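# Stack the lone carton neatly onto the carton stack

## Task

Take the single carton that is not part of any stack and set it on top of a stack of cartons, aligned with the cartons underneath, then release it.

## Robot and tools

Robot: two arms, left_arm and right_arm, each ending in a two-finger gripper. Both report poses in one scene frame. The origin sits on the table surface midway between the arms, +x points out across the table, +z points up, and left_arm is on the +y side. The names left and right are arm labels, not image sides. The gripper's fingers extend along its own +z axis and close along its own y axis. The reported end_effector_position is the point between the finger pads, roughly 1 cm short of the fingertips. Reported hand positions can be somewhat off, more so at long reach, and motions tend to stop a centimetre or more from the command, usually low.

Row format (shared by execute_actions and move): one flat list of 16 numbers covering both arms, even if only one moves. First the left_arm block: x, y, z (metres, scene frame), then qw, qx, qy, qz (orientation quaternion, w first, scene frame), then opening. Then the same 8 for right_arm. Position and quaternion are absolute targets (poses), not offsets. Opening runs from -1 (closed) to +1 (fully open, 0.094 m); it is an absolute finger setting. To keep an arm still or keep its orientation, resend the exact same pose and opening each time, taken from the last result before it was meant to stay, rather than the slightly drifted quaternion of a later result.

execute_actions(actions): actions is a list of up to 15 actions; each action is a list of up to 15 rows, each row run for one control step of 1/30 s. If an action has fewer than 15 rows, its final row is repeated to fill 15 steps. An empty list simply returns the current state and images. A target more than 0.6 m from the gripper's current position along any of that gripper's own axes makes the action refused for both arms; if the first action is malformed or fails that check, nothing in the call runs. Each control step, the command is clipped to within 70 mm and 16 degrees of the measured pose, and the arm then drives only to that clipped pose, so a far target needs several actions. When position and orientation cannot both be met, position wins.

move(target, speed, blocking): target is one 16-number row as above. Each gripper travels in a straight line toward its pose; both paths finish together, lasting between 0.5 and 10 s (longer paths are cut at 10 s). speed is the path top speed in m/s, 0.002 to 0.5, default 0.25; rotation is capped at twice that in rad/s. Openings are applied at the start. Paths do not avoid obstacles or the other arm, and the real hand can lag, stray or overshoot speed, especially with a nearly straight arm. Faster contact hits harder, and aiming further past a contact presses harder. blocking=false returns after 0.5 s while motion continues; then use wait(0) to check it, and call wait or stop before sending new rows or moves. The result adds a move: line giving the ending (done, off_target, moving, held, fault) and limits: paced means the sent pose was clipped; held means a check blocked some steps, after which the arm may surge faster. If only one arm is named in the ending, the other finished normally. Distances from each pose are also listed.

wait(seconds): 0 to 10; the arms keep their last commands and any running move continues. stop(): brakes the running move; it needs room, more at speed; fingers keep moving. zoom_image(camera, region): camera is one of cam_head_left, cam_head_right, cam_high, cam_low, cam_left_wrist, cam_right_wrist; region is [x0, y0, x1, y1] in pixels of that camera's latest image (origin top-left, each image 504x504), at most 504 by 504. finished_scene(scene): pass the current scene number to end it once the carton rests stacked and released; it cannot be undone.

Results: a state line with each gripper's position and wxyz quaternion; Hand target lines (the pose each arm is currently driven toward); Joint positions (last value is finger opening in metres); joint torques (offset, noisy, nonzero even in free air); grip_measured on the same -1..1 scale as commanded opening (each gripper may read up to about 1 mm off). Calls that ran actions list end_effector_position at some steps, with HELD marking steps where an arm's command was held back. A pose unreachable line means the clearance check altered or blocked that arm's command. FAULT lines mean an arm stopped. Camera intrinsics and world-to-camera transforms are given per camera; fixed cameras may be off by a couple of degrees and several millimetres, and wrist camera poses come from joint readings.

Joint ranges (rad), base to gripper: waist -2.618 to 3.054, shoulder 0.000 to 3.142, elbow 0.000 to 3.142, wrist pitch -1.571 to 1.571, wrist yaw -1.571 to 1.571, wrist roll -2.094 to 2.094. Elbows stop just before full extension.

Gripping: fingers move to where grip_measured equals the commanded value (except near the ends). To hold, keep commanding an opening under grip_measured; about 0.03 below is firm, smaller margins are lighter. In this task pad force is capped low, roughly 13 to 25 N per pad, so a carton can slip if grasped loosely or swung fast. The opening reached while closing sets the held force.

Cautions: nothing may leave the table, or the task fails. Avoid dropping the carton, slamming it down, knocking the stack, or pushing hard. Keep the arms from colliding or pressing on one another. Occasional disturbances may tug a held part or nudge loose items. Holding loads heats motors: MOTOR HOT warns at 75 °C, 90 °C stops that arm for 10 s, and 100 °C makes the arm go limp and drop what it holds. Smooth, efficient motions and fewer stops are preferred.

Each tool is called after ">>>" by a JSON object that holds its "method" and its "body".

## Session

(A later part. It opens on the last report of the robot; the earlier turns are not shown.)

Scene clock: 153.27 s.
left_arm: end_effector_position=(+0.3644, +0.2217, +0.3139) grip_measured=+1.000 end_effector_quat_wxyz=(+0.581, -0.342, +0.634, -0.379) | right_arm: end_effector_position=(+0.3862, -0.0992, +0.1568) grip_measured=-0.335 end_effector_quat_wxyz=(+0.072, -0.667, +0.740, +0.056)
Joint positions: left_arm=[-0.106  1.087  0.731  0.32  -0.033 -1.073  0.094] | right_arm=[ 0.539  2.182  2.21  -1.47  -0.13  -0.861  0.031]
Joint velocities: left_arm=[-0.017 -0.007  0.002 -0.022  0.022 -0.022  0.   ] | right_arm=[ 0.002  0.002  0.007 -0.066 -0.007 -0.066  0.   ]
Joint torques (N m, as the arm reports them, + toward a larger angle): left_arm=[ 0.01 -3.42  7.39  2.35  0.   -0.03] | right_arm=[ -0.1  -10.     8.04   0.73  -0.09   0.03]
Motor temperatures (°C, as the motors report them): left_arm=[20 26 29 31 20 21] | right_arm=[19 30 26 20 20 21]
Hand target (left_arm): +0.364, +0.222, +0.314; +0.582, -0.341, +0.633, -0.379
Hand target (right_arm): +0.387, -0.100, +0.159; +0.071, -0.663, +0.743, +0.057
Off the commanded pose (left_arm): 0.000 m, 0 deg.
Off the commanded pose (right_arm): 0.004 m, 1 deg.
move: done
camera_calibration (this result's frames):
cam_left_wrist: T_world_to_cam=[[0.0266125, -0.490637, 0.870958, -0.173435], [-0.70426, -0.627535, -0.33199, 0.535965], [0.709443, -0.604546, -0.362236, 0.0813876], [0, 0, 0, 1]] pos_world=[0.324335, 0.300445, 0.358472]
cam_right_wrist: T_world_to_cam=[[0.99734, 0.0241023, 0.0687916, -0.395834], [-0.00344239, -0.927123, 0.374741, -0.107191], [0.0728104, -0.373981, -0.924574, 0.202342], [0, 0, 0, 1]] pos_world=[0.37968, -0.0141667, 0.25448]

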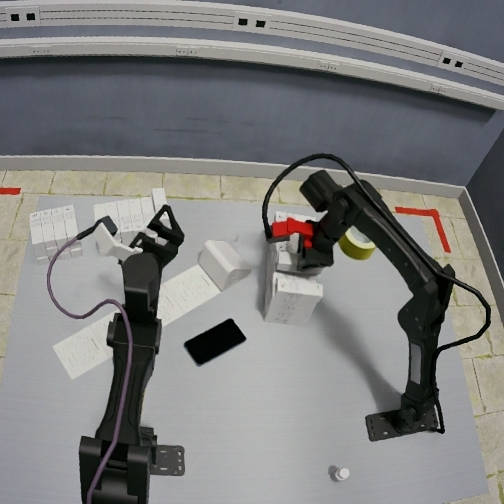

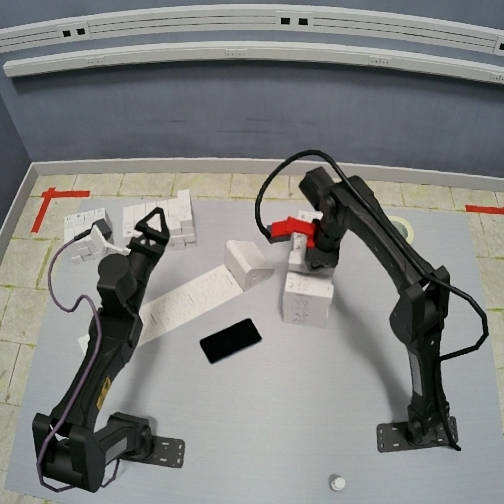

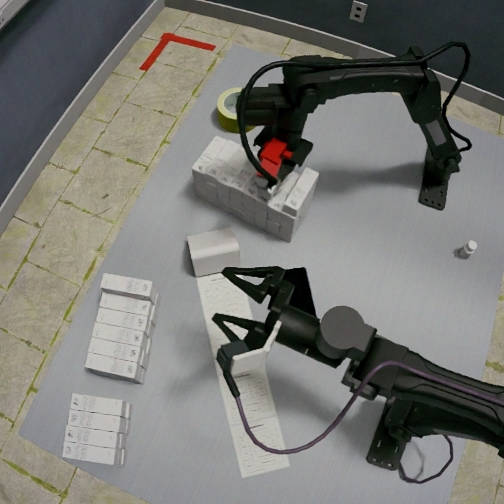

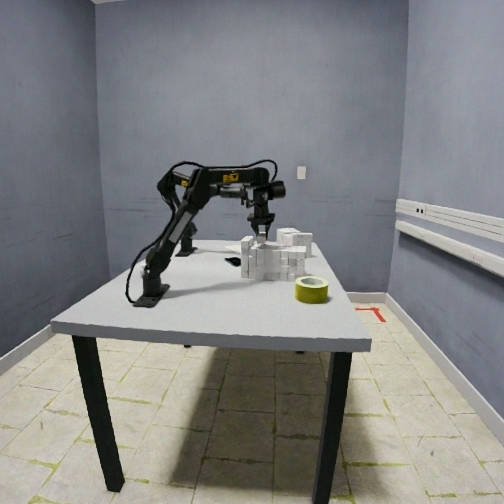

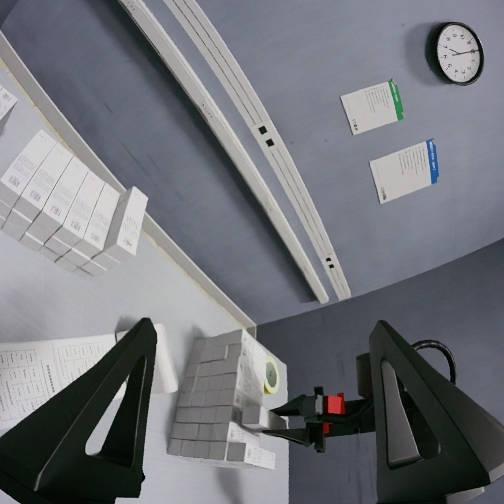

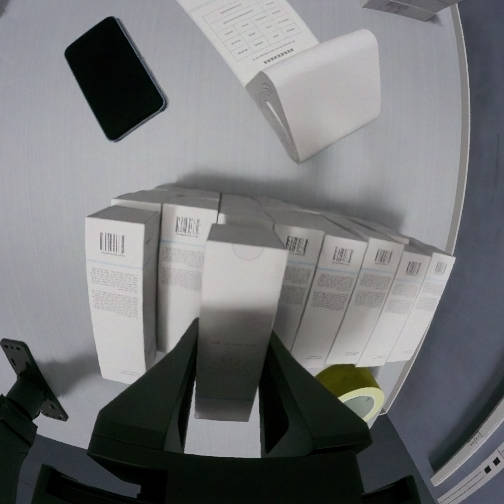

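>>> {"method": "move", "body": {"target": [0.3644, 0.2217, 0.3142, 0.582, -0.341, 0.633, -0.379, 1.0, 0.388, -0.099, 0.140, 0.0715, -0.6557, 0.7490, 0.0626, -0.43], "speed": 0.04}}

>>> {"method": "zoom_image", "body": {"camera": "cam_right_wrist", "region": [150, 160, 340, 350]}}

>>> {"method": "zoom_image", "body": {"camera": "cam_low", "region": [230, 210, 310, 280]}}

Scene clock: 188.77 s.
left_arm: end_effector_position=(+0.3644, +0.2217, +0.3139) grip_measured=+1.000 end_effector_quat_wxyz=(+0.581, -0.342, +0.634, -0.379) | right_arm: end_effector_position=(+0.3857, -0.0987, +0.1367) grip_measured=-0.335 end_effector_quat_wxyz=(+0.061, -0.661, +0.745, +0.058)
Joint positions: left_arm=[-0.106  1.087  0.731  0.32  -0.033 -1.073  0.094] | right_arm=[ 0.54   2.185  2.136 -1.415 -0.131 -0.845  0.031]
Joint velocities: left_arm=[-0.012  0.012 -0.017 -0.066  0.051 -0.022  0.   ] | right_arm=[ 0.007  0.017 -0.022 -0.007 -0.007 -0.022 -0.001]
Joint torques (N m, as the arm reports them, + toward a larger angle): left_arm=[ 0.02 -3.39  7.41  2.34  0.   -0.02] | right_arm=[ -0.48 -11.81   5.15   0.92  -0.22   0.06]
Motor temperatures (°C, as the motors report them): left_arm=[20 26 30 32 20 21] | right_arm=[19 39 27 20 20 21]
Hand target (left_arm): +0.364, +0.222, +0.314; +0.582, -0.341, +0.633, -0.379
Hand target (right_arm): +0.387, -0.099, +0.140; +0.071, -0.656, +0.749, +0.063
Off the commanded pose (left_arm): 0.000 m, 0 deg.
Off the commanded pose (right_arm): 0.004 m, 2 deg.
move: done
camera_calibration (this result's frames):
cam_left_wrist: T_world_to_cam=[[0.0266125, -0.490637, 0.870958, -0.173435], [-0.70426, -0.627535, -0.33199, 0.535965], [0.709443, -0.604546, -0.362236, 0.0813876], [0, 0, 0, 1]] pos_world=[0.324335, 0.300445, 0.358472]
cam_right_wrist: T_world_to_cam=[[0.99882, 0.0102417, 0.0474667, -0.392972], [-0.00884768, -0.922758, 0.385278, -0.0981677], [0.0477462, -0.385243, -0.921579, 0.192059], [0, 0, 0, 1]] pos_world=[0.38247, -0.012571, 0.233472]

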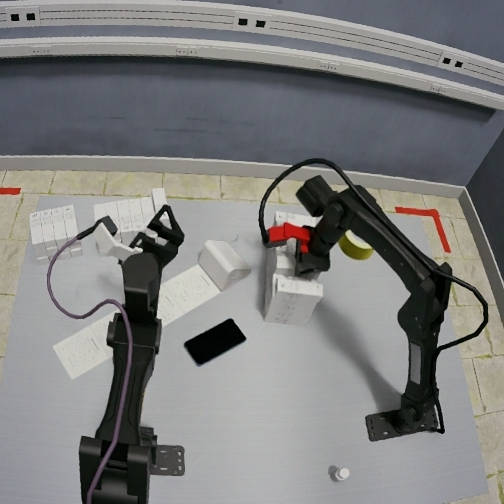

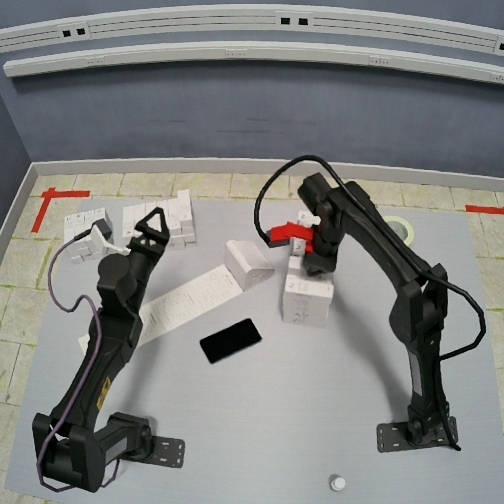

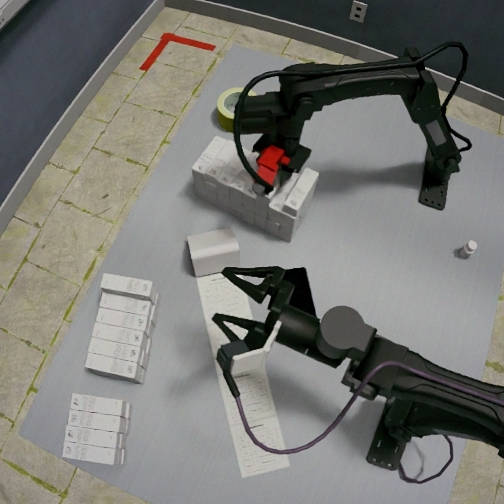

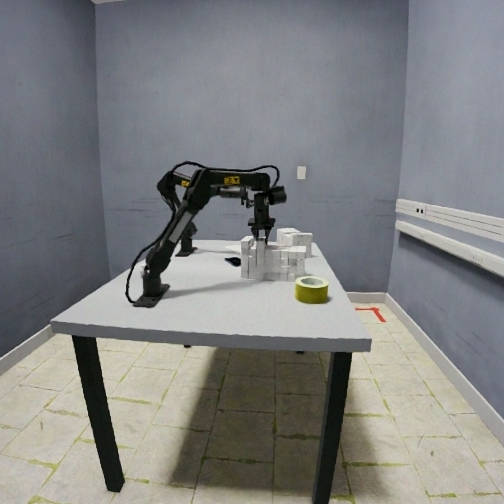

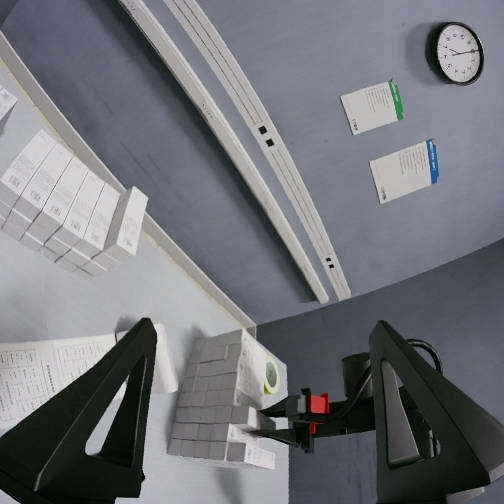

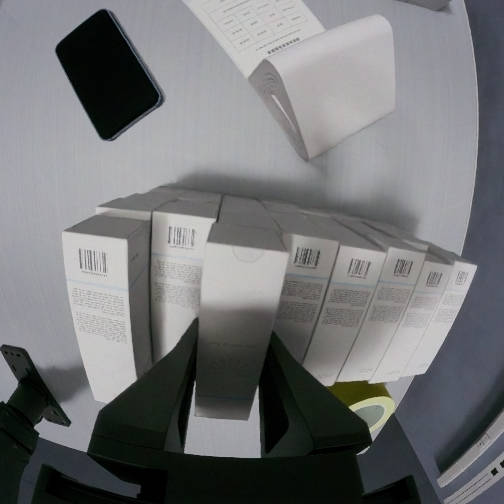

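Region (150, 160, 340, 350) of cam_right_wrist's 504x504 image, scaled by 2.653, with more detail than that image has.

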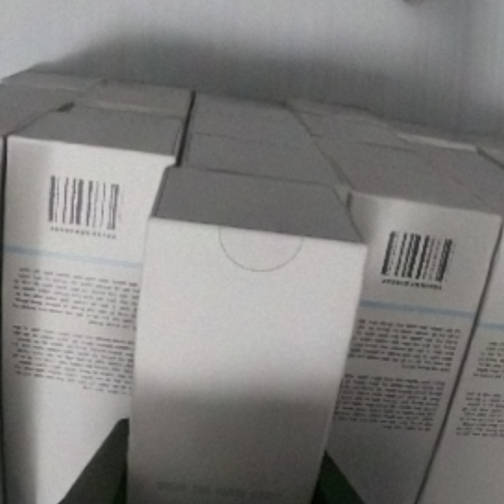

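Region (230, 210, 310, 280) of cam_low's 504x504 image, scaled by 6.300, with more detail than that image has; it fills the top 441 rows of this view, and the rest is white.

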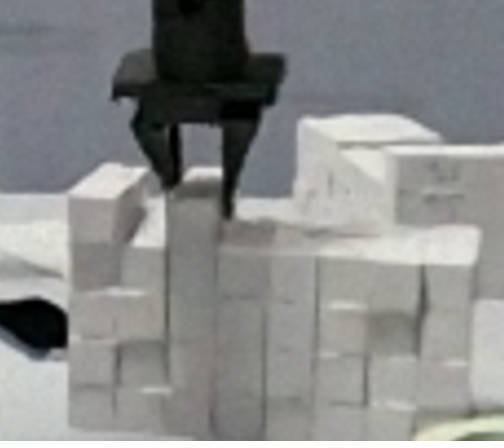

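>>> {"method": "execute_actions", "body": {"actions": []}}

Scene clock: 203.90 s.
left_arm: end_effector_position=(+0.3644, +0.2217, +0.3139) grip_measured=+1.000 end_effector_quat_wxyz=(+0.581, -0.342, +0.634, -0.379) | right_arm: end_effector_position=(+0.3857, -0.0987, +0.1366) grip_measured=-0.335 end_effector_quat_wxyz=(+0.061, -0.661, +0.746, +0.058)
Joint positions: left_arm=[-0.106  1.087  0.731  0.32  -0.033 -1.073  0.094] | right_arm=[ 0.54   2.185  2.135 -1.414 -0.131 -0.844  0.031]
Joint velocities: left_arm=[ 0.012 -0.007 -0.002  0.051 -0.007  0.007  0.   ] | right_arm=[ 0.002 -0.002 -0.007 -0.022 -0.022  0.007  0.001]
Joint torques (N m, as the arm reports them, + toward a larger angle): left_arm=[ 0.03 -3.41  7.4   2.34  0.   -0.03] | right_arm=[ -0.48 -11.94   5.17   0.94  -0.21  -0.02]
Motor temperatures (°C, as the motors report them): left_arm=[20 26 30 32 20 21] | right_arm=[19 40 26 20 20 21]
Hand target (left_arm): +0.364, +0.222, +0.314; +0.582, -0.341, +0.633, -0.379
Hand target (right_arm): +0.387, -0.099, +0.140; +0.071, -0.656, +0.749, +0.063
Off the commanded pose (left_arm): 0.000 m, 0 deg.
Off the commanded pose (right_arm): 0.004 m, 1 deg.
camera_calibration (this result's frames):
cam_left_wrist: T_world_to_cam=[[0.0266125, -0.490637, 0.870958, -0.173435], [-0.70426, -0.627535, -0.33199, 0.535965], [0.709443, -0.604546, -0.362236, 0.0813876], [0, 0, 0, 1]] pos_world=[0.324335, 0.300445, 0.358472]
cam_right_wrist: T_world_to_cam=[[0.998847, 0.00873829, 0.0472115, -0.393106], [-0.0101372, -0.922752, 0.385261, -0.0976214], [0.046931, -0.385295, -0.921599, 0.192287], [0, 0, 0, 1]] pos_world=[0.382639, -0.0125581, 0.23338]

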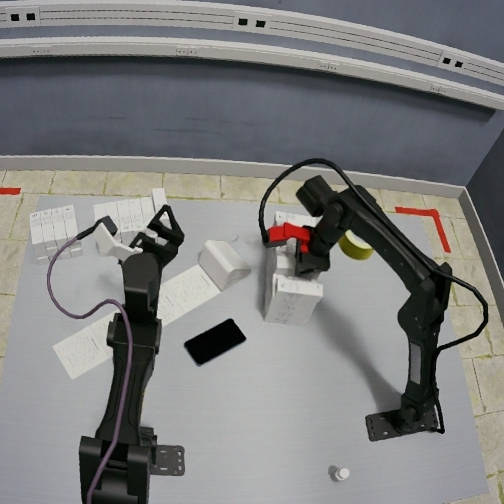

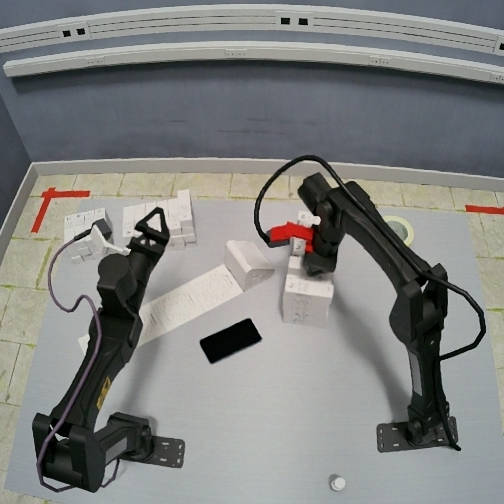

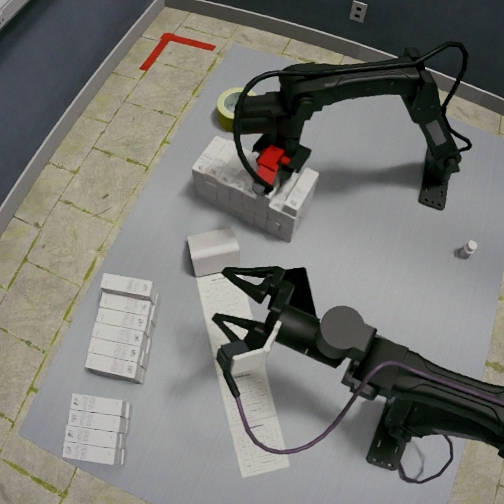

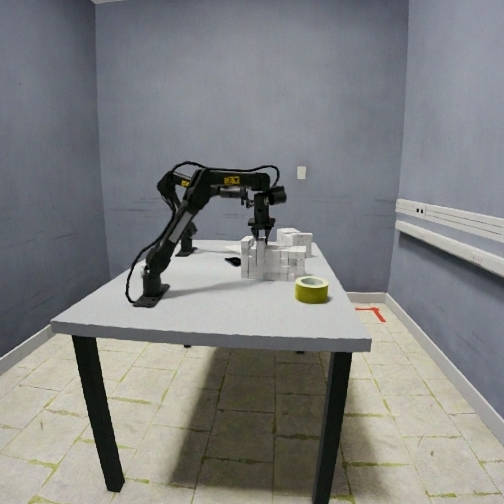

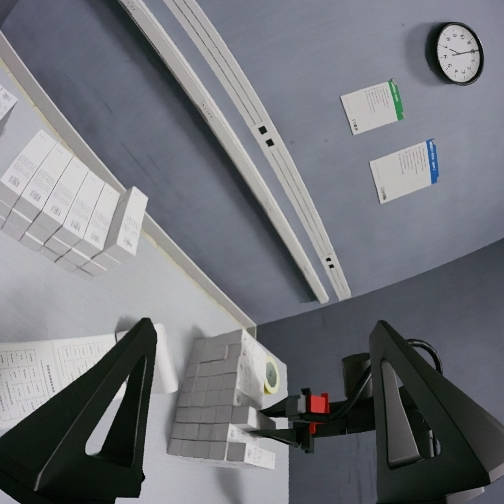

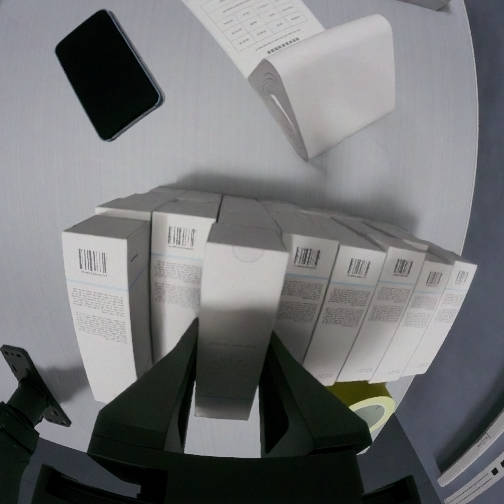

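>>> {"method": "execute_actions", "body": {"actions": [[[0.3644,0.2217,0.3142,0.582,-0.341,0.633,-0.379,1.0,0.388,-0.099,0.141,0.0715,-0.6557,0.749,0.0626,-0.43],[0.3644,0.2217,0.3142,0.582,-0.341,0.633,-0.379,1.0,0.3885,-0.099,0.142,0.0715,-0.6557,0.749,0.0626,-0.43],[0.3644,0.2217,0.3142,0.582,-0.341,0.633,-0.379,1.0,0.389,-0.099,0.143,0.0715,-0.6557,0.749,0.0626,-0.43],[0.3644,0.2217,0.3142,0.582,-0.341,0.633,-0.379,1.0,0.3895,-0.099,0.144,0.0715,-0.6557,0.749,0.0626,-0.43],[0.3644,0.2217,0.3142,0.582,-0.341,0.633,-0.379,1.0,0.390,-0.099,0.145,0.0715,-0.6557,0.749,0.0626,-0.43],[0.3644,0.2217,0.3142,0.582,-0.341,0.633,-0.379,1.0,0.3905,-0.099,0.145,0.0715,-0.6557,0.749,0.0626,-0.43],[0.3644,0.2217,0.3142,0.582,-0.341,0.633,-0.379,1.0,0.391,-0.099,0.145,0.0715,-0.6557,0.749,0.0626,-0.43]]]}}

>>> {"method": "zoom_image", "body": {"camera": "cam_right_wrist", "region": [150, 160, 340, 350]}}

Scene clock: 212.40 s.
left_arm: end_effector_position=(+0.3644, +0.2217, +0.3139) grip_measured=+1.000 end_effector_quat_wxyz=(+0.581, -0.342, +0.634, -0.379) | right_arm: end_effector_position=(+0.3893, -0.0992, +0.1407) grip_measured=-0.335 end_effector_quat_wxyz=(+0.068, -0.659, +0.747, +0.057)
Joint positions: left_arm=[-0.106  1.087  0.731  0.32  -0.033 -1.073  0.094] | right_arm=[ 0.535  2.185  2.15  -1.415 -0.131 -0.843  0.031]
Joint velocities: left_arm=[-0.002 -0.022  0.007 -0.022 -0.081  0.022  0.   ] | right_arm=[ 0.012  0.002 -0.007 -0.022 -0.066  0.022 -0.001]
Joint torques (N m, as the arm reports them, + toward a larger angle): left_arm=[ 0.03 -3.43  7.4   2.34  0.01 -0.02] | right_arm=[ -0.32 -10.3    8.19   0.66  -0.2   -0.02]
Motor temperatures (°C, as the motors report them): left_arm=[20 25 30 32 20 21] | right_arm=[19 40 26 20 20 21]
Hand target (left_arm): +0.364, +0.222, +0.314; +0.582, -0.341, +0.633, -0.379
Hand target (right_arm): +0.391, -0.099, +0.145; +0.072, -0.655, +0.749, +0.063
Off the commanded pose (left_arm): 0.000 m, 0 deg.
Off the commanded pose (right_arm): 0.005 m, 1 deg.
Step readings (end_effector_position):
0: left_arm (+0.3644, +0.2217, +0.3139) | right_arm (+0.3857, -0.0987, +0.1366)
1: left_arm (+0.3644, +0.2217, +0.3139) | right_arm (+0.3857, -0.0987, +0.1366)
2: left_arm (+0.3644, +0.2217, +0.3139) | right_arm (+0.3857, -0.0987, +0.1366)
4: left_arm (+0.3644, +0.2217, +0.3139) | right_arm (+0.3858, -0.0989, +0.1366)
8: left_arm (+0.3644, +0.2217, +0.3139) | right_arm (+0.3872, -0.0989, +0.1385)
15: end_effector_position above
camera_calibration (this result's frames):
cam_left_wrist: T_world_to_cam=[[0.0266125, -0.490637, 0.870958, -0.173435], [-0.70426, -0.627535, -0.33199, 0.535965], [0.709443, -0.604546, -0.362236, 0.0813876], [0, 0, 0, 1]] pos_world=[0.324335, 0.300445, 0.358472]
cam_right_wrist: T_world_to_cam=[[0.998282, 0.00262199, 0.0585386, -0.398898], [-0.0197322, -0.925612, 0.37796, -0.0950634], [0.055175, -0.378465, -0.92397, 0.193497], [0, 0, 0, 1]] pos_world=[0.385661, -0.0137138, 0.238067]

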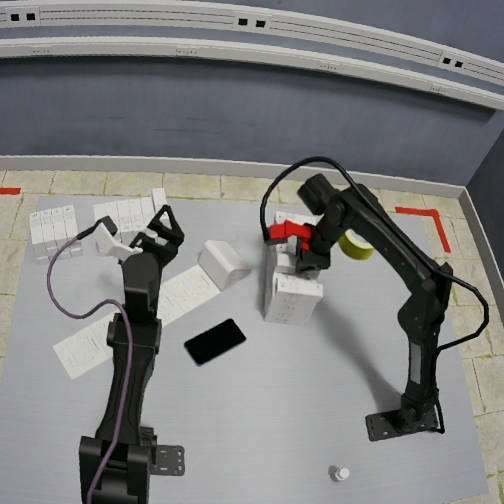

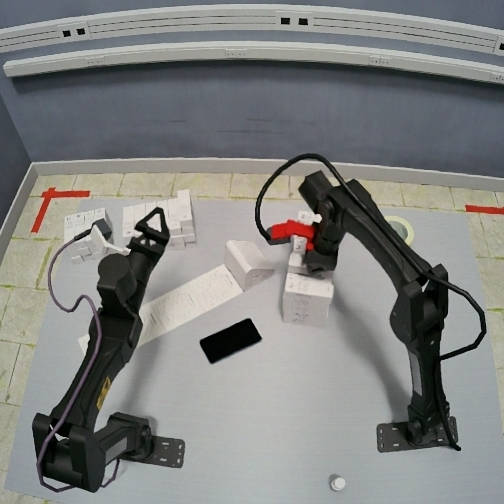

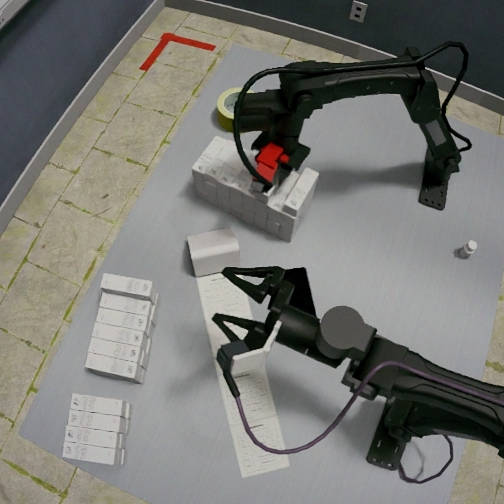

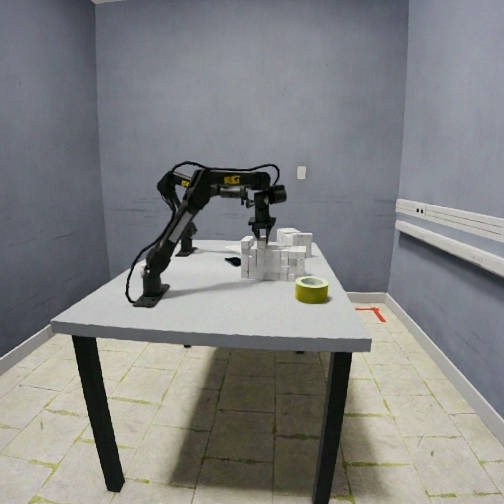

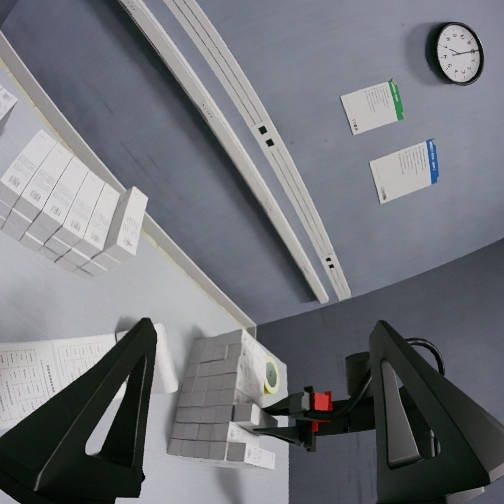

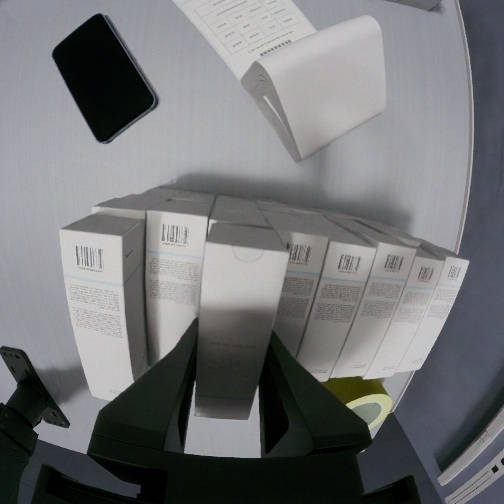

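Region (150, 160, 340, 350) of cam_right_wrist's 504x504 image, scaled by 2.653, with more detail than that image has.

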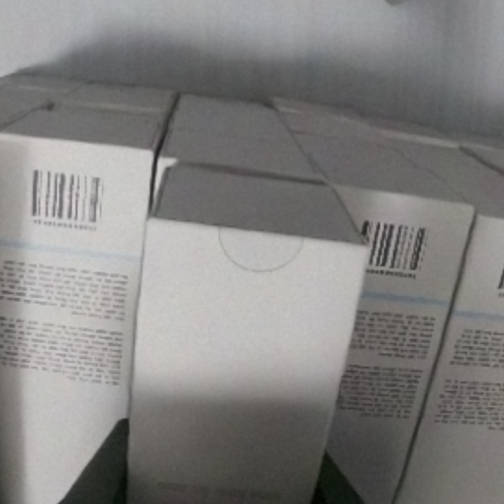

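>>> {"method": "execute_actions", "body": {"actions": [[[0.3644,0.2217,0.3142,0.582,-0.341,0.633,-0.379,1.0,0.391,-0.099,0.1445,0.0715,-0.6557,0.749,0.0626,-0.43],[0.3644,0.2217,0.3142,0.582,-0.341,0.633,-0.379,1.0,0.391,-0.099,0.144,0.0715,-0.6557,0.749,0.0626,-0.43],[0.3644,0.2217,0.3142,0.582,-0.341,0.633,-0.379,1.0,0.391,-0.099,0.1435,0.0715,-0.6557,0.749,0.0626,-0.43],[0.3644,0.2217,0.3142,0.582,-0.341,0.633,-0.379,1.0,0.391,-0.099,0.143,0.0715,-0.6557,0.749,0.0626,-0.43],[0.3644,0.2217,0.3142,0.582,-0.341,0.633,-0.379,1.0,0.3908,-0.099,0.1425,0.0715,-0.6557,0.749,0.0626,-0.43],[0.3644,0.2217,0.3142,0.582,-0.341,0.633,-0.379,1.0,0.3906,-0.099,0.142,0.0715,-0.6557,0.749,0.0626,-0.43],[0.3644,0.2217,0.3142,0.582,-0.341,0.633,-0.379,1.0,0.3905,-0.099,0.1415,0.0715,-0.6557,0.749,0.0626,-0.43],[0.3644,0.2217,0.3142,0.582,-0.341,0.633,-0.379,1.0,0.3905,-0.099,0.141,0.0715,-0.6557,0.749,0.0626,-0.43],[0.3644,0.2217,0.3142,0.582,-0.341,0.633,-0.379,1.0,0.3905,-0.099,0.1405,0.0715,-0.6557,0.749,0.0626,-0.43],[0.3644,0.2217,0.3142,0.582,-0.341,0.633,-0.379,1.0,0.3905,-0.099,0.140,0.0715,-0.6557,0.749,0.0626,-0.43],[0.3644,0.2217,0.3142,0.582,-0.341,0.633,-0.379,1.0,0.3905,-0.099,0.1395,0.0715,-0.6557,0.749,0.0626,-0.43]]]}}

>>> {"method": "zoom_image", "body": {"camera": "cam_right_wrist", "region": [150, 160, 340, 350]}}

Scene clock: 224.47 s.
left_arm: end_effector_position=(+0.3644, +0.2217, +0.3139) grip_measured=+1.000 end_effector_quat_wxyz=(+0.581, -0.342, +0.634, -0.379) | right_arm: end_effector_position=(+0.3898, -0.0988, +0.1407) grip_measured=-0.335 end_effector_quat_wxyz=(+0.069, -0.659, +0.747, +0.057)
Joint positions: left_arm=[-0.106  1.087  0.731  0.32  -0.033 -1.073  0.094] | right_arm=[ 0.535  2.185  2.15  -1.413 -0.131 -0.843  0.031]
Joint velocities: left_arm=[ 0.022 -0.007  0.002 -0.051 -0.007  0.051  0.   ] | right_arm=[-0.007  0.002 -0.017 -0.007  0.007 -0.066 -0.   ]
Joint torques (N m, as the arm reports them, + toward a larger angle): left_arm=[ 0.02 -3.41  7.4   2.35  0.   -0.03] | right_arm=[ -0.35 -11.07   5.38   0.95  -0.21  -0.04]
Motor temperatures (°C, as the motors report them): left_arm=[20 25 30 32 20 21] | right_arm=[19 39 27 20 20 21]
Hand target (left_arm): +0.364, +0.222, +0.314; +0.582, -0.341, +0.633, -0.379
Hand target (right_arm): +0.390, -0.099, +0.139; +0.071, -0.656, +0.749, +0.063
Off the commanded pose (left_arm): 0.000 m, 0 deg.
Off the commanded pose (right_arm): 0.001 m, 1 deg.
Step readings (end_effector_position):
0: left_arm (+0.3644, +0.2217, +0.3139) | right_arm (+0.3893, -0.0992, +0.1407)
1: left_arm (+0.3644, +0.2217, +0.3139) | right_arm (+0.3893, -0.0992, +0.1407)
2: left_arm (+0.3644, +0.2217, +0.3139) | right_arm (+0.3893, -0.0992, +0.1407)
4: left_arm (+0.3644, +0.2217, +0.3139) | right_arm (+0.3893, -0.0992, +0.1407)
8: left_arm (+0.3644, +0.2217, +0.3139) | right_arm (+0.3893, -0.0992, +0.1407)
15: end_effector_position above
camera_calibration (this result's frames):
cam_left_wrist: T_world_to_cam=[[0.0266125, -0.490637, 0.870958, -0.173435], [-0.70426, -0.627535, -0.33199, 0.535965], [0.709443, -0.604546, -0.362236, 0.0813876], [0, 0, 0, 1]] pos_world=[0.324335, 0.300445, 0.358472]
cam_right_wrist: T_world_to_cam=[[0.99815, 0.00253292, 0.0607523, -0.399715], [-0.0205673, -0.926175, 0.376532, -0.0942731], [0.057221, -0.377085, -0.924409, 0.19308], [0, 0, 0, 1]] pos_world=[0.385988, -0.0134931, 0.238266]

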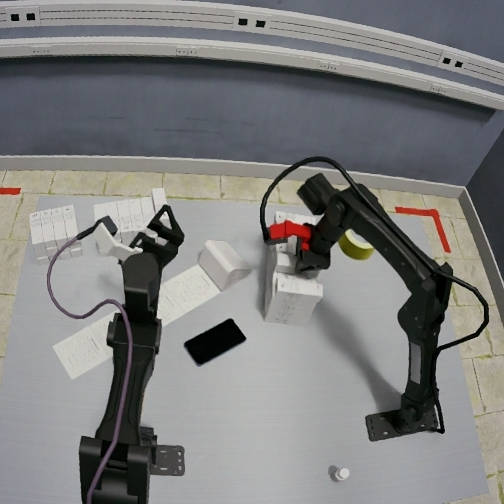

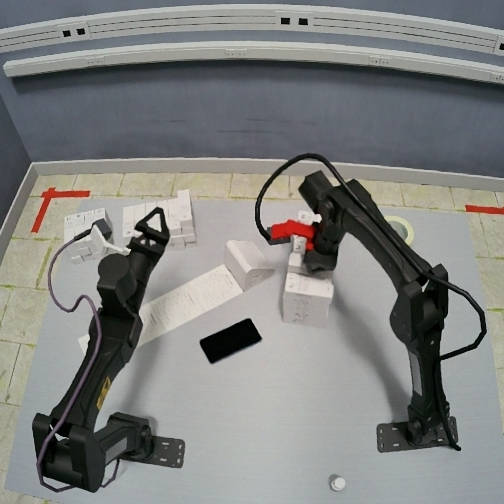

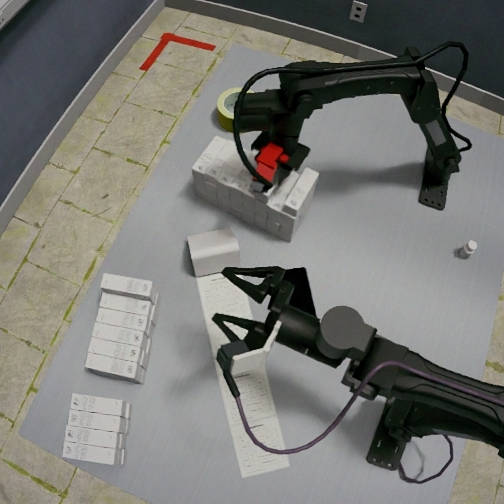

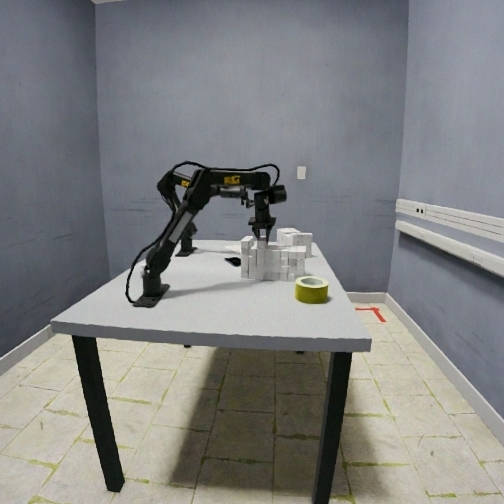

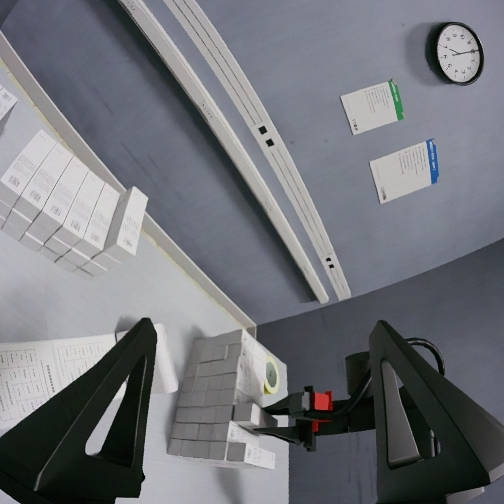

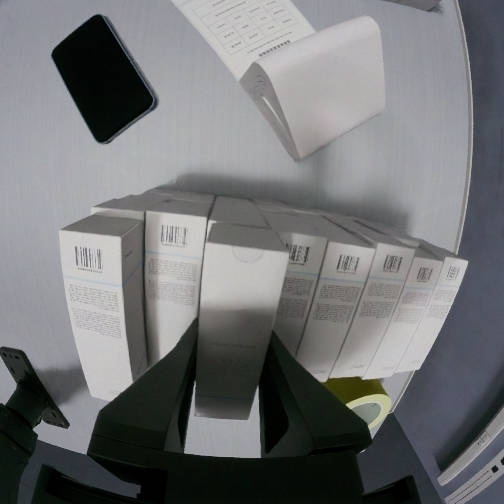

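Region (150, 160, 340, 350) of cam_right_wrist's 504x504 image, scaled by 2.653, with more detail than that image has.

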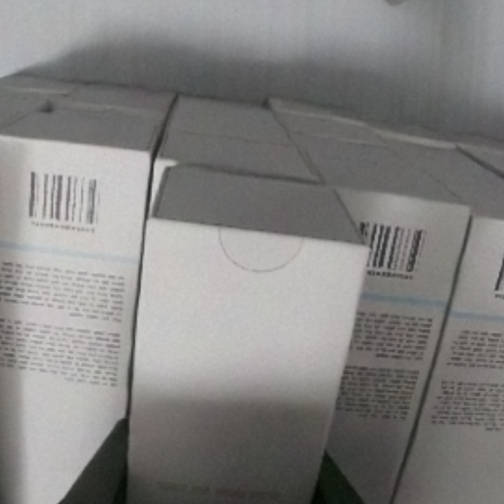

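>>> {"method": "execute_actions", "body": {"actions": [[[0.3644,0.2217,0.3142,0.582,-0.341,0.633,-0.379,1.0,0.3904,-0.099,0.139,0.0715,-0.6557,0.749,0.0626,-0.43],[0.3644,0.2217,0.3142,0.582,-0.341,0.633,-0.379,1.0,0.3903,-0.099,0.1385,0.0715,-0.6557,0.749,0.0626,-0.43],[0.3644,0.2217,0.3142,0.582,-0.341,0.633,-0.379,1.0,0.3902,-0.099,0.138,0.0715,-0.6557,0.749,0.0626,-0.43],[0.3644,0.2217,0.3142,0.582,-0.341,0.633,-0.379,1.0,0.3901,-0.099,0.1375,0.0715,-0.6557,0.749,0.0626,-0.43],[0.3644,0.2217,0.3142,0.582,-0.341,0.633,-0.379,1.0,0.390,-0.099,0.137,0.0715,-0.6557,0.749,0.0626,-0.43],[0.3644,0.2217,0.3142,0.582,-0.341,0.633,-0.379,1.0,0.390,-0.099,0.1365,0.0715,-0.6557,0.749,0.0626,-0.43],[0.3644,0.2217,0.3142,0.582,-0.341,0.633,-0.379,1.0,0.390,-0.099,0.136,0.0715,-0.6557,0.749,0.0626,-0.43]]]}}

>>> {"method": "zoom_image", "body": {"camera": "cam_right_wrist", "region": [150, 160, 340, 350]}}

Scene clock: 235.67 s.
left_arm: end_effector_position=(+0.3644, +0.2217, +0.3139) grip_measured=+1.000 end_effector_quat_wxyz=(+0.581, -0.342, +0.634, -0.379) | right_arm: end_effector_position=(+0.3905, -0.0961, +0.1359) grip_measured=-0.335 end_effector_quat_wxyz=(+0.071, -0.659, +0.747, +0.062)
Joint positions: left_arm=[-0.106  1.087  0.731  0.32  -0.033 -1.073  0.094] | right_arm=[ 0.535  2.187  2.132 -1.39  -0.142 -0.843  0.031]
Joint velocities: left_arm=[ 0.002  0.002  0.002  0.051 -0.095 -0.007  0.   ] | right_arm=[-0.007  0.002  0.002 -0.037  0.051 -0.066 -0.001]
Joint torques (N m, as the arm reports them, + toward a larger angle): left_arm=[ 0.02 -3.41  7.39  2.34  0.   -0.02] | right_arm=[ -0.33 -11.68   4.97   0.91  -0.12  -0.03]
Motor temperatures (°C, as the motors report them): left_arm=[20 25 30 32 20 21] | right_arm=[19 40 26 20 20 21]
Hand target (left_arm): +0.364, +0.222, +0.314; +0.582, -0.341, +0.633, -0.379
Hand target (right_arm): +0.390, -0.099, +0.136; +0.071, -0.656, +0.749, +0.063
Off the commanded pose (left_arm): 0.000 m, 0 deg.
Off the commanded pose (right_arm): 0.003 m, 0 deg.
Step readings (end_effector_position):
0: left_arm (+0.3644, +0.2217, +0.3139) | right_arm (+0.3911, -0.0958, +0.1367)
1: left_arm (+0.3644, +0.2217, +0.3139) | right_arm (+0.3911, -0.0958, +0.1367)
2: left_arm (+0.3644, +0.2217, +0.3139) | right_arm (+0.3911, -0.0958, +0.1367)
4: left_arm (+0.3644, +0.2217, +0.3139) | right_arm (+0.3911, -0.0958, +0.1367)
8: left_arm (+0.3644, +0.2217, +0.3139) | right_arm (+0.3905, -0.0961, +0.1359)
15: end_effector_position above
camera_calibration (this result's frames):
cam_left_wrist: T_world_to_cam=[[0.0266125, -0.490637, 0.870958, -0.173435], [-0.70426, -0.627535, -0.33199, 0.535965], [0.709443, -0.604546, -0.362236, 0.0813876], [0, 0, 0, 1]] pos_world=[0.324335, 0.300445, 0.358472]
cam_right_wrist: T_world_to_cam=[[0.998346, 0.00324139, 0.0573921, -0.399663], [-0.0180699, -0.930101, 0.366859, -0.089936], [0.0545695, -0.36729, -0.928504, 0.192124], [0, 0, 0, 1]] pos_world=[0.386893, -0.0117889, 0.234319]

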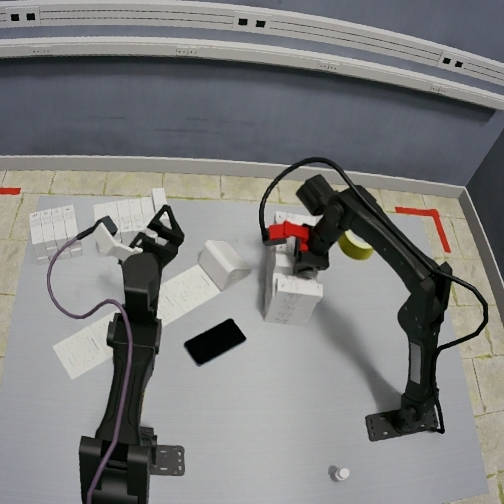

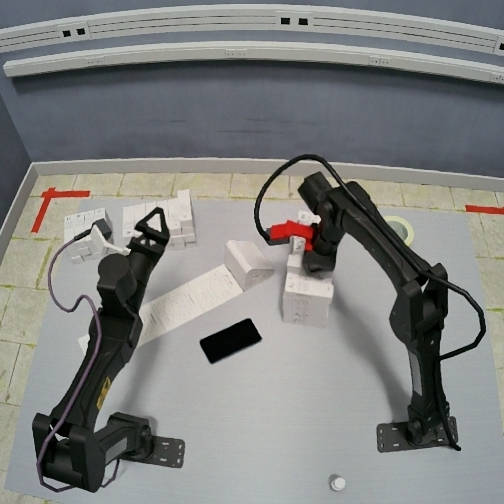

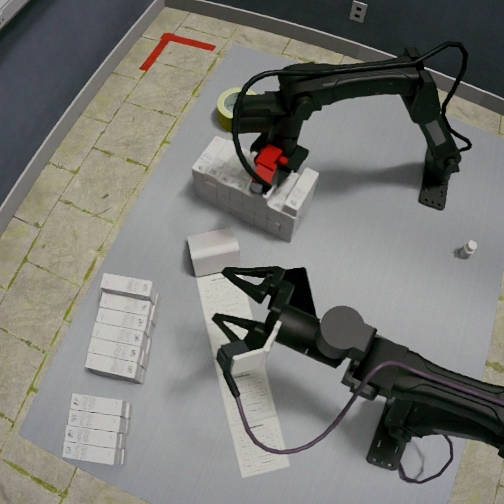

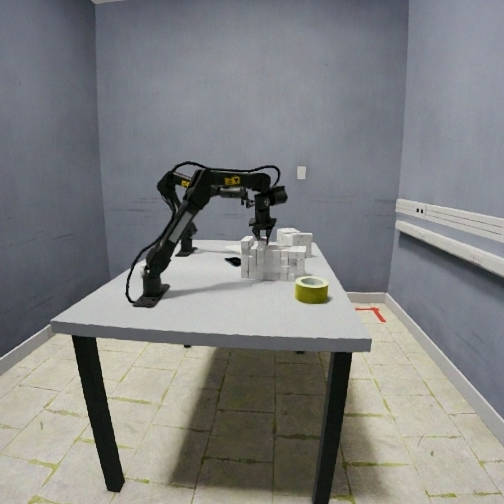

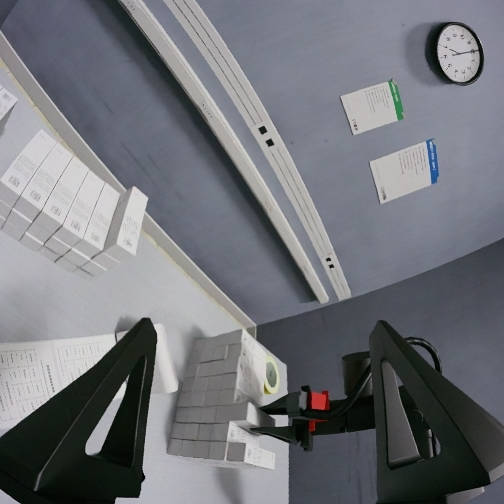

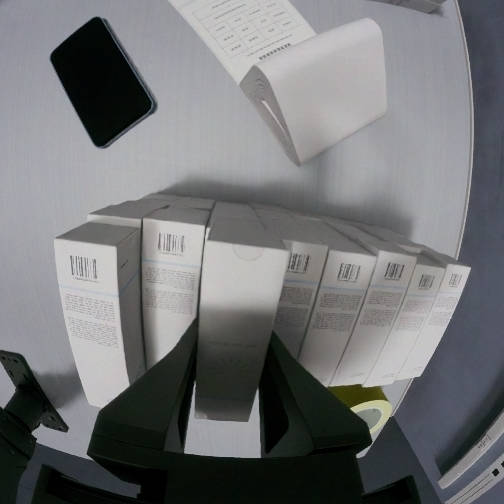

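Region (150, 160, 340, 350) of cam_right_wrist's 504x504 image, scaled by 2.653, with more detail than that image has.

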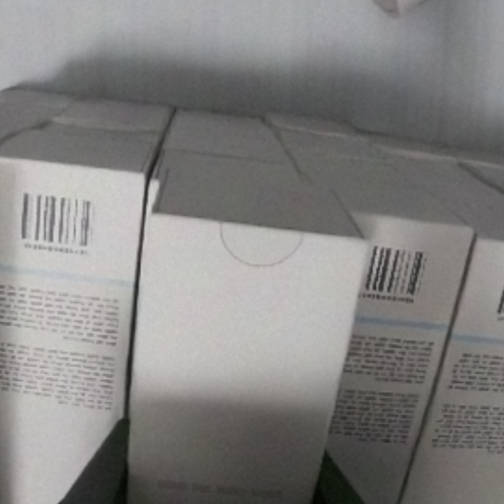

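>>> {"method": "execute_actions", "body": {"actions": [[[0.3644,0.2217,0.3142,0.582,-0.341,0.633,-0.379,1.0,0.390,-0.099,0.138,0.0715,-0.6557,0.749,0.0626,-0.43],[0.3644,0.2217,0.3142,0.582,-0.341,0.633,-0.379,1.0,0.390,-0.099,0.140,0.0715,-0.6557,0.749,0.0626,-0.43],[0.3644,0.2217,0.3142,0.582,-0.341,0.633,-0.379,1.0,0.3895,-0.0995,0.142,0.0715,-0.6557,0.749,0.0626,-0.43],[0.3644,0.2217,0.3142,0.582,-0.341,0.633,-0.379,1.0,0.389,-0.100,0.143,0.0715,-0.6557,0.749,0.0626,-0.43],[0.3644,0.2217,0.3142,0.582,-0.341,0.633,-0.379,1.0,0.3885,-0.1005,0.144,0.0715,-0.6557,0.749,0.0626,-0.43],[0.3644,0.2217,0.3142,0.582,-0.341,0.633,-0.379,1.0,0.388,-0.101,0.144,0.0715,-0.6557,0.749,0.0626,-0.43],[0.3644,0.2217,0.3142,0.582,-0.341,0.633,-0.379,1.0,0.3875,-0.1015,0.144,0.0715,-0.6557,0.749,0.0626,-0.43],[0.3644,0.2217,0.3142,0.582,-0.341,0.633,-0.379,1.0,0.387,-0.102,0.144,0.0715,-0.6557,0.749,0.0626,-0.43]]]}}

Scene clock: 246.27 s.
left_arm: end_effector_position=(+0.3644, +0.2217, +0.3139) grip_measured=+1.000 end_effector_quat_wxyz=(+0.581, -0.342, +0.634, -0.379) | right_arm: end_effector_position=(+0.3895, -0.0967, +0.1384) grip_measured=-0.335 end_effector_quat_wxyz=(+0.072, -0.659, +0.746, +0.062)
Joint positions: left_arm=[-0.106  1.087  0.731  0.32  -0.033 -1.073  0.094] | right_arm=[ 0.535  2.181  2.132 -1.394 -0.142 -0.843  0.031]
Joint velocities: left_arm=[-0.012 -0.012  0.017 -0.037  0.007  0.022  0.   ] | right_arm=[-0.007  0.002  0.002 -0.007  0.066 -0.051 -0.001]
Joint torques (N m, as the arm reports them, + toward a larger angle): left_arm=[ 0.02 -3.42  7.39  2.35  0.01 -0.02] | right_arm=[ -0.44 -12.18   5.89   0.65  -0.1   -0.06]
Motor temperatures (°C, as the motors report them): left_arm=[20 25 30 33 20 21] | right_arm=[19 41 26 20 20 21]
Hand target (left_arm): +0.364, +0.222, +0.314; +0.582, -0.341, +0.633, -0.379
Hand target (right_arm): +0.387, -0.102, +0.144; +0.072, -0.656, +0.749, +0.063
Off the commanded pose (left_arm): 0.000 m, 0 deg.
Off the commanded pose (right_arm): 0.008 m, 0 deg.
Step readings (end_effector_position):
0: left_arm (+0.3644, +0.2217, +0.3139) | right_arm (+0.3905, -0.0961, +0.1359)
1: left_arm (+0.3644, +0.2217, +0.3139) | right_arm (+0.3905, -0.0961, +0.1359)
2: left_arm (+0.3644, +0.2217, +0.3139) | right_arm (+0.3905, -0.0961, +0.1359)
4: left_arm (+0.3644, +0.2217, +0.3139) | right_arm (+0.3905, -0.0961, +0.1359)
8: left_arm (+0.3644, +0.2217, +0.3139) | right_arm (+0.3903, -0.0962, +0.1367)
15: end_effector_position above
camera_calibration (this result's frames):
cam_left_wrist: T_world_to_cam=[[0.0266125, -0.490637, 0.870958, -0.173435], [-0.70426, -0.627535, -0.33199, 0.535965], [0.709443, -0.604546, -0.362236, 0.0813876], [0, 0, 0, 1]] pos_world=[0.324335, 0.300445, 0.358472]
cam_right_wrist: T_world_to_cam=[[0.998273, 0.00319188, 0.0586577, -0.398935], [-0.0185334, -0.930414, 0.366042, -0.0912447], [0.0557443, -0.366497, -0.928748, 0.193888], [0, 0, 0, 1]] pos_world=[0.385746, -0.0125623, 0.236873]

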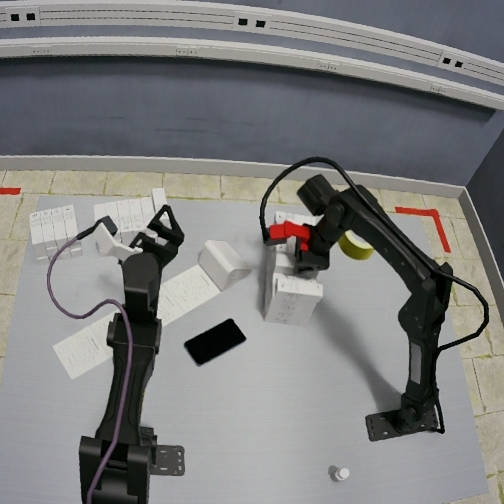

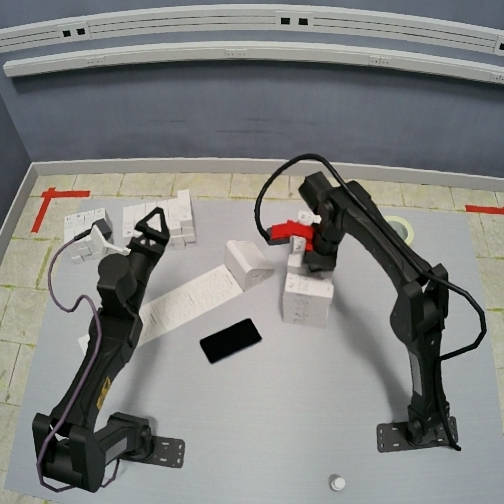

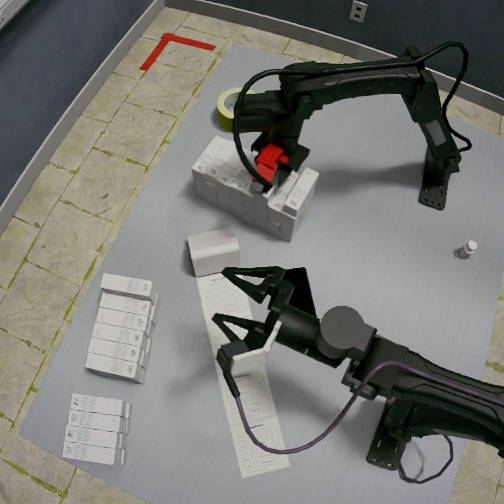

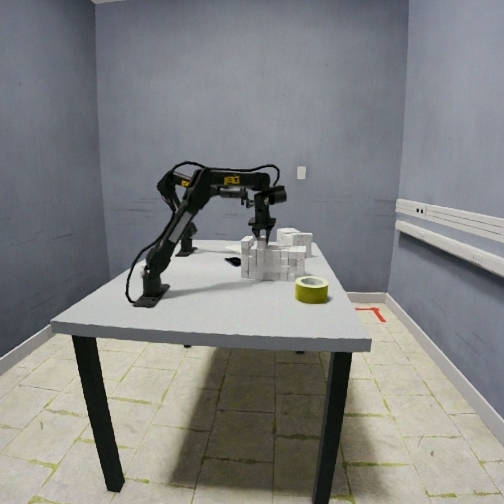

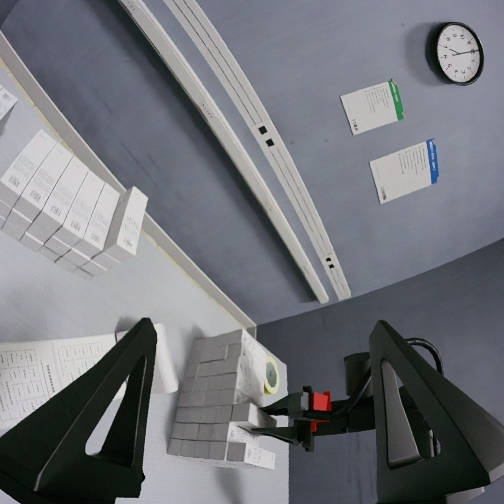

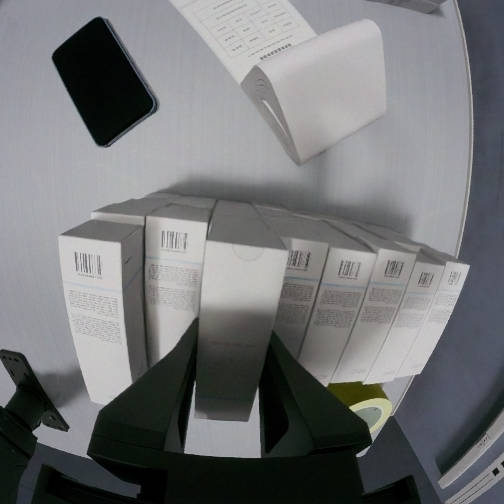

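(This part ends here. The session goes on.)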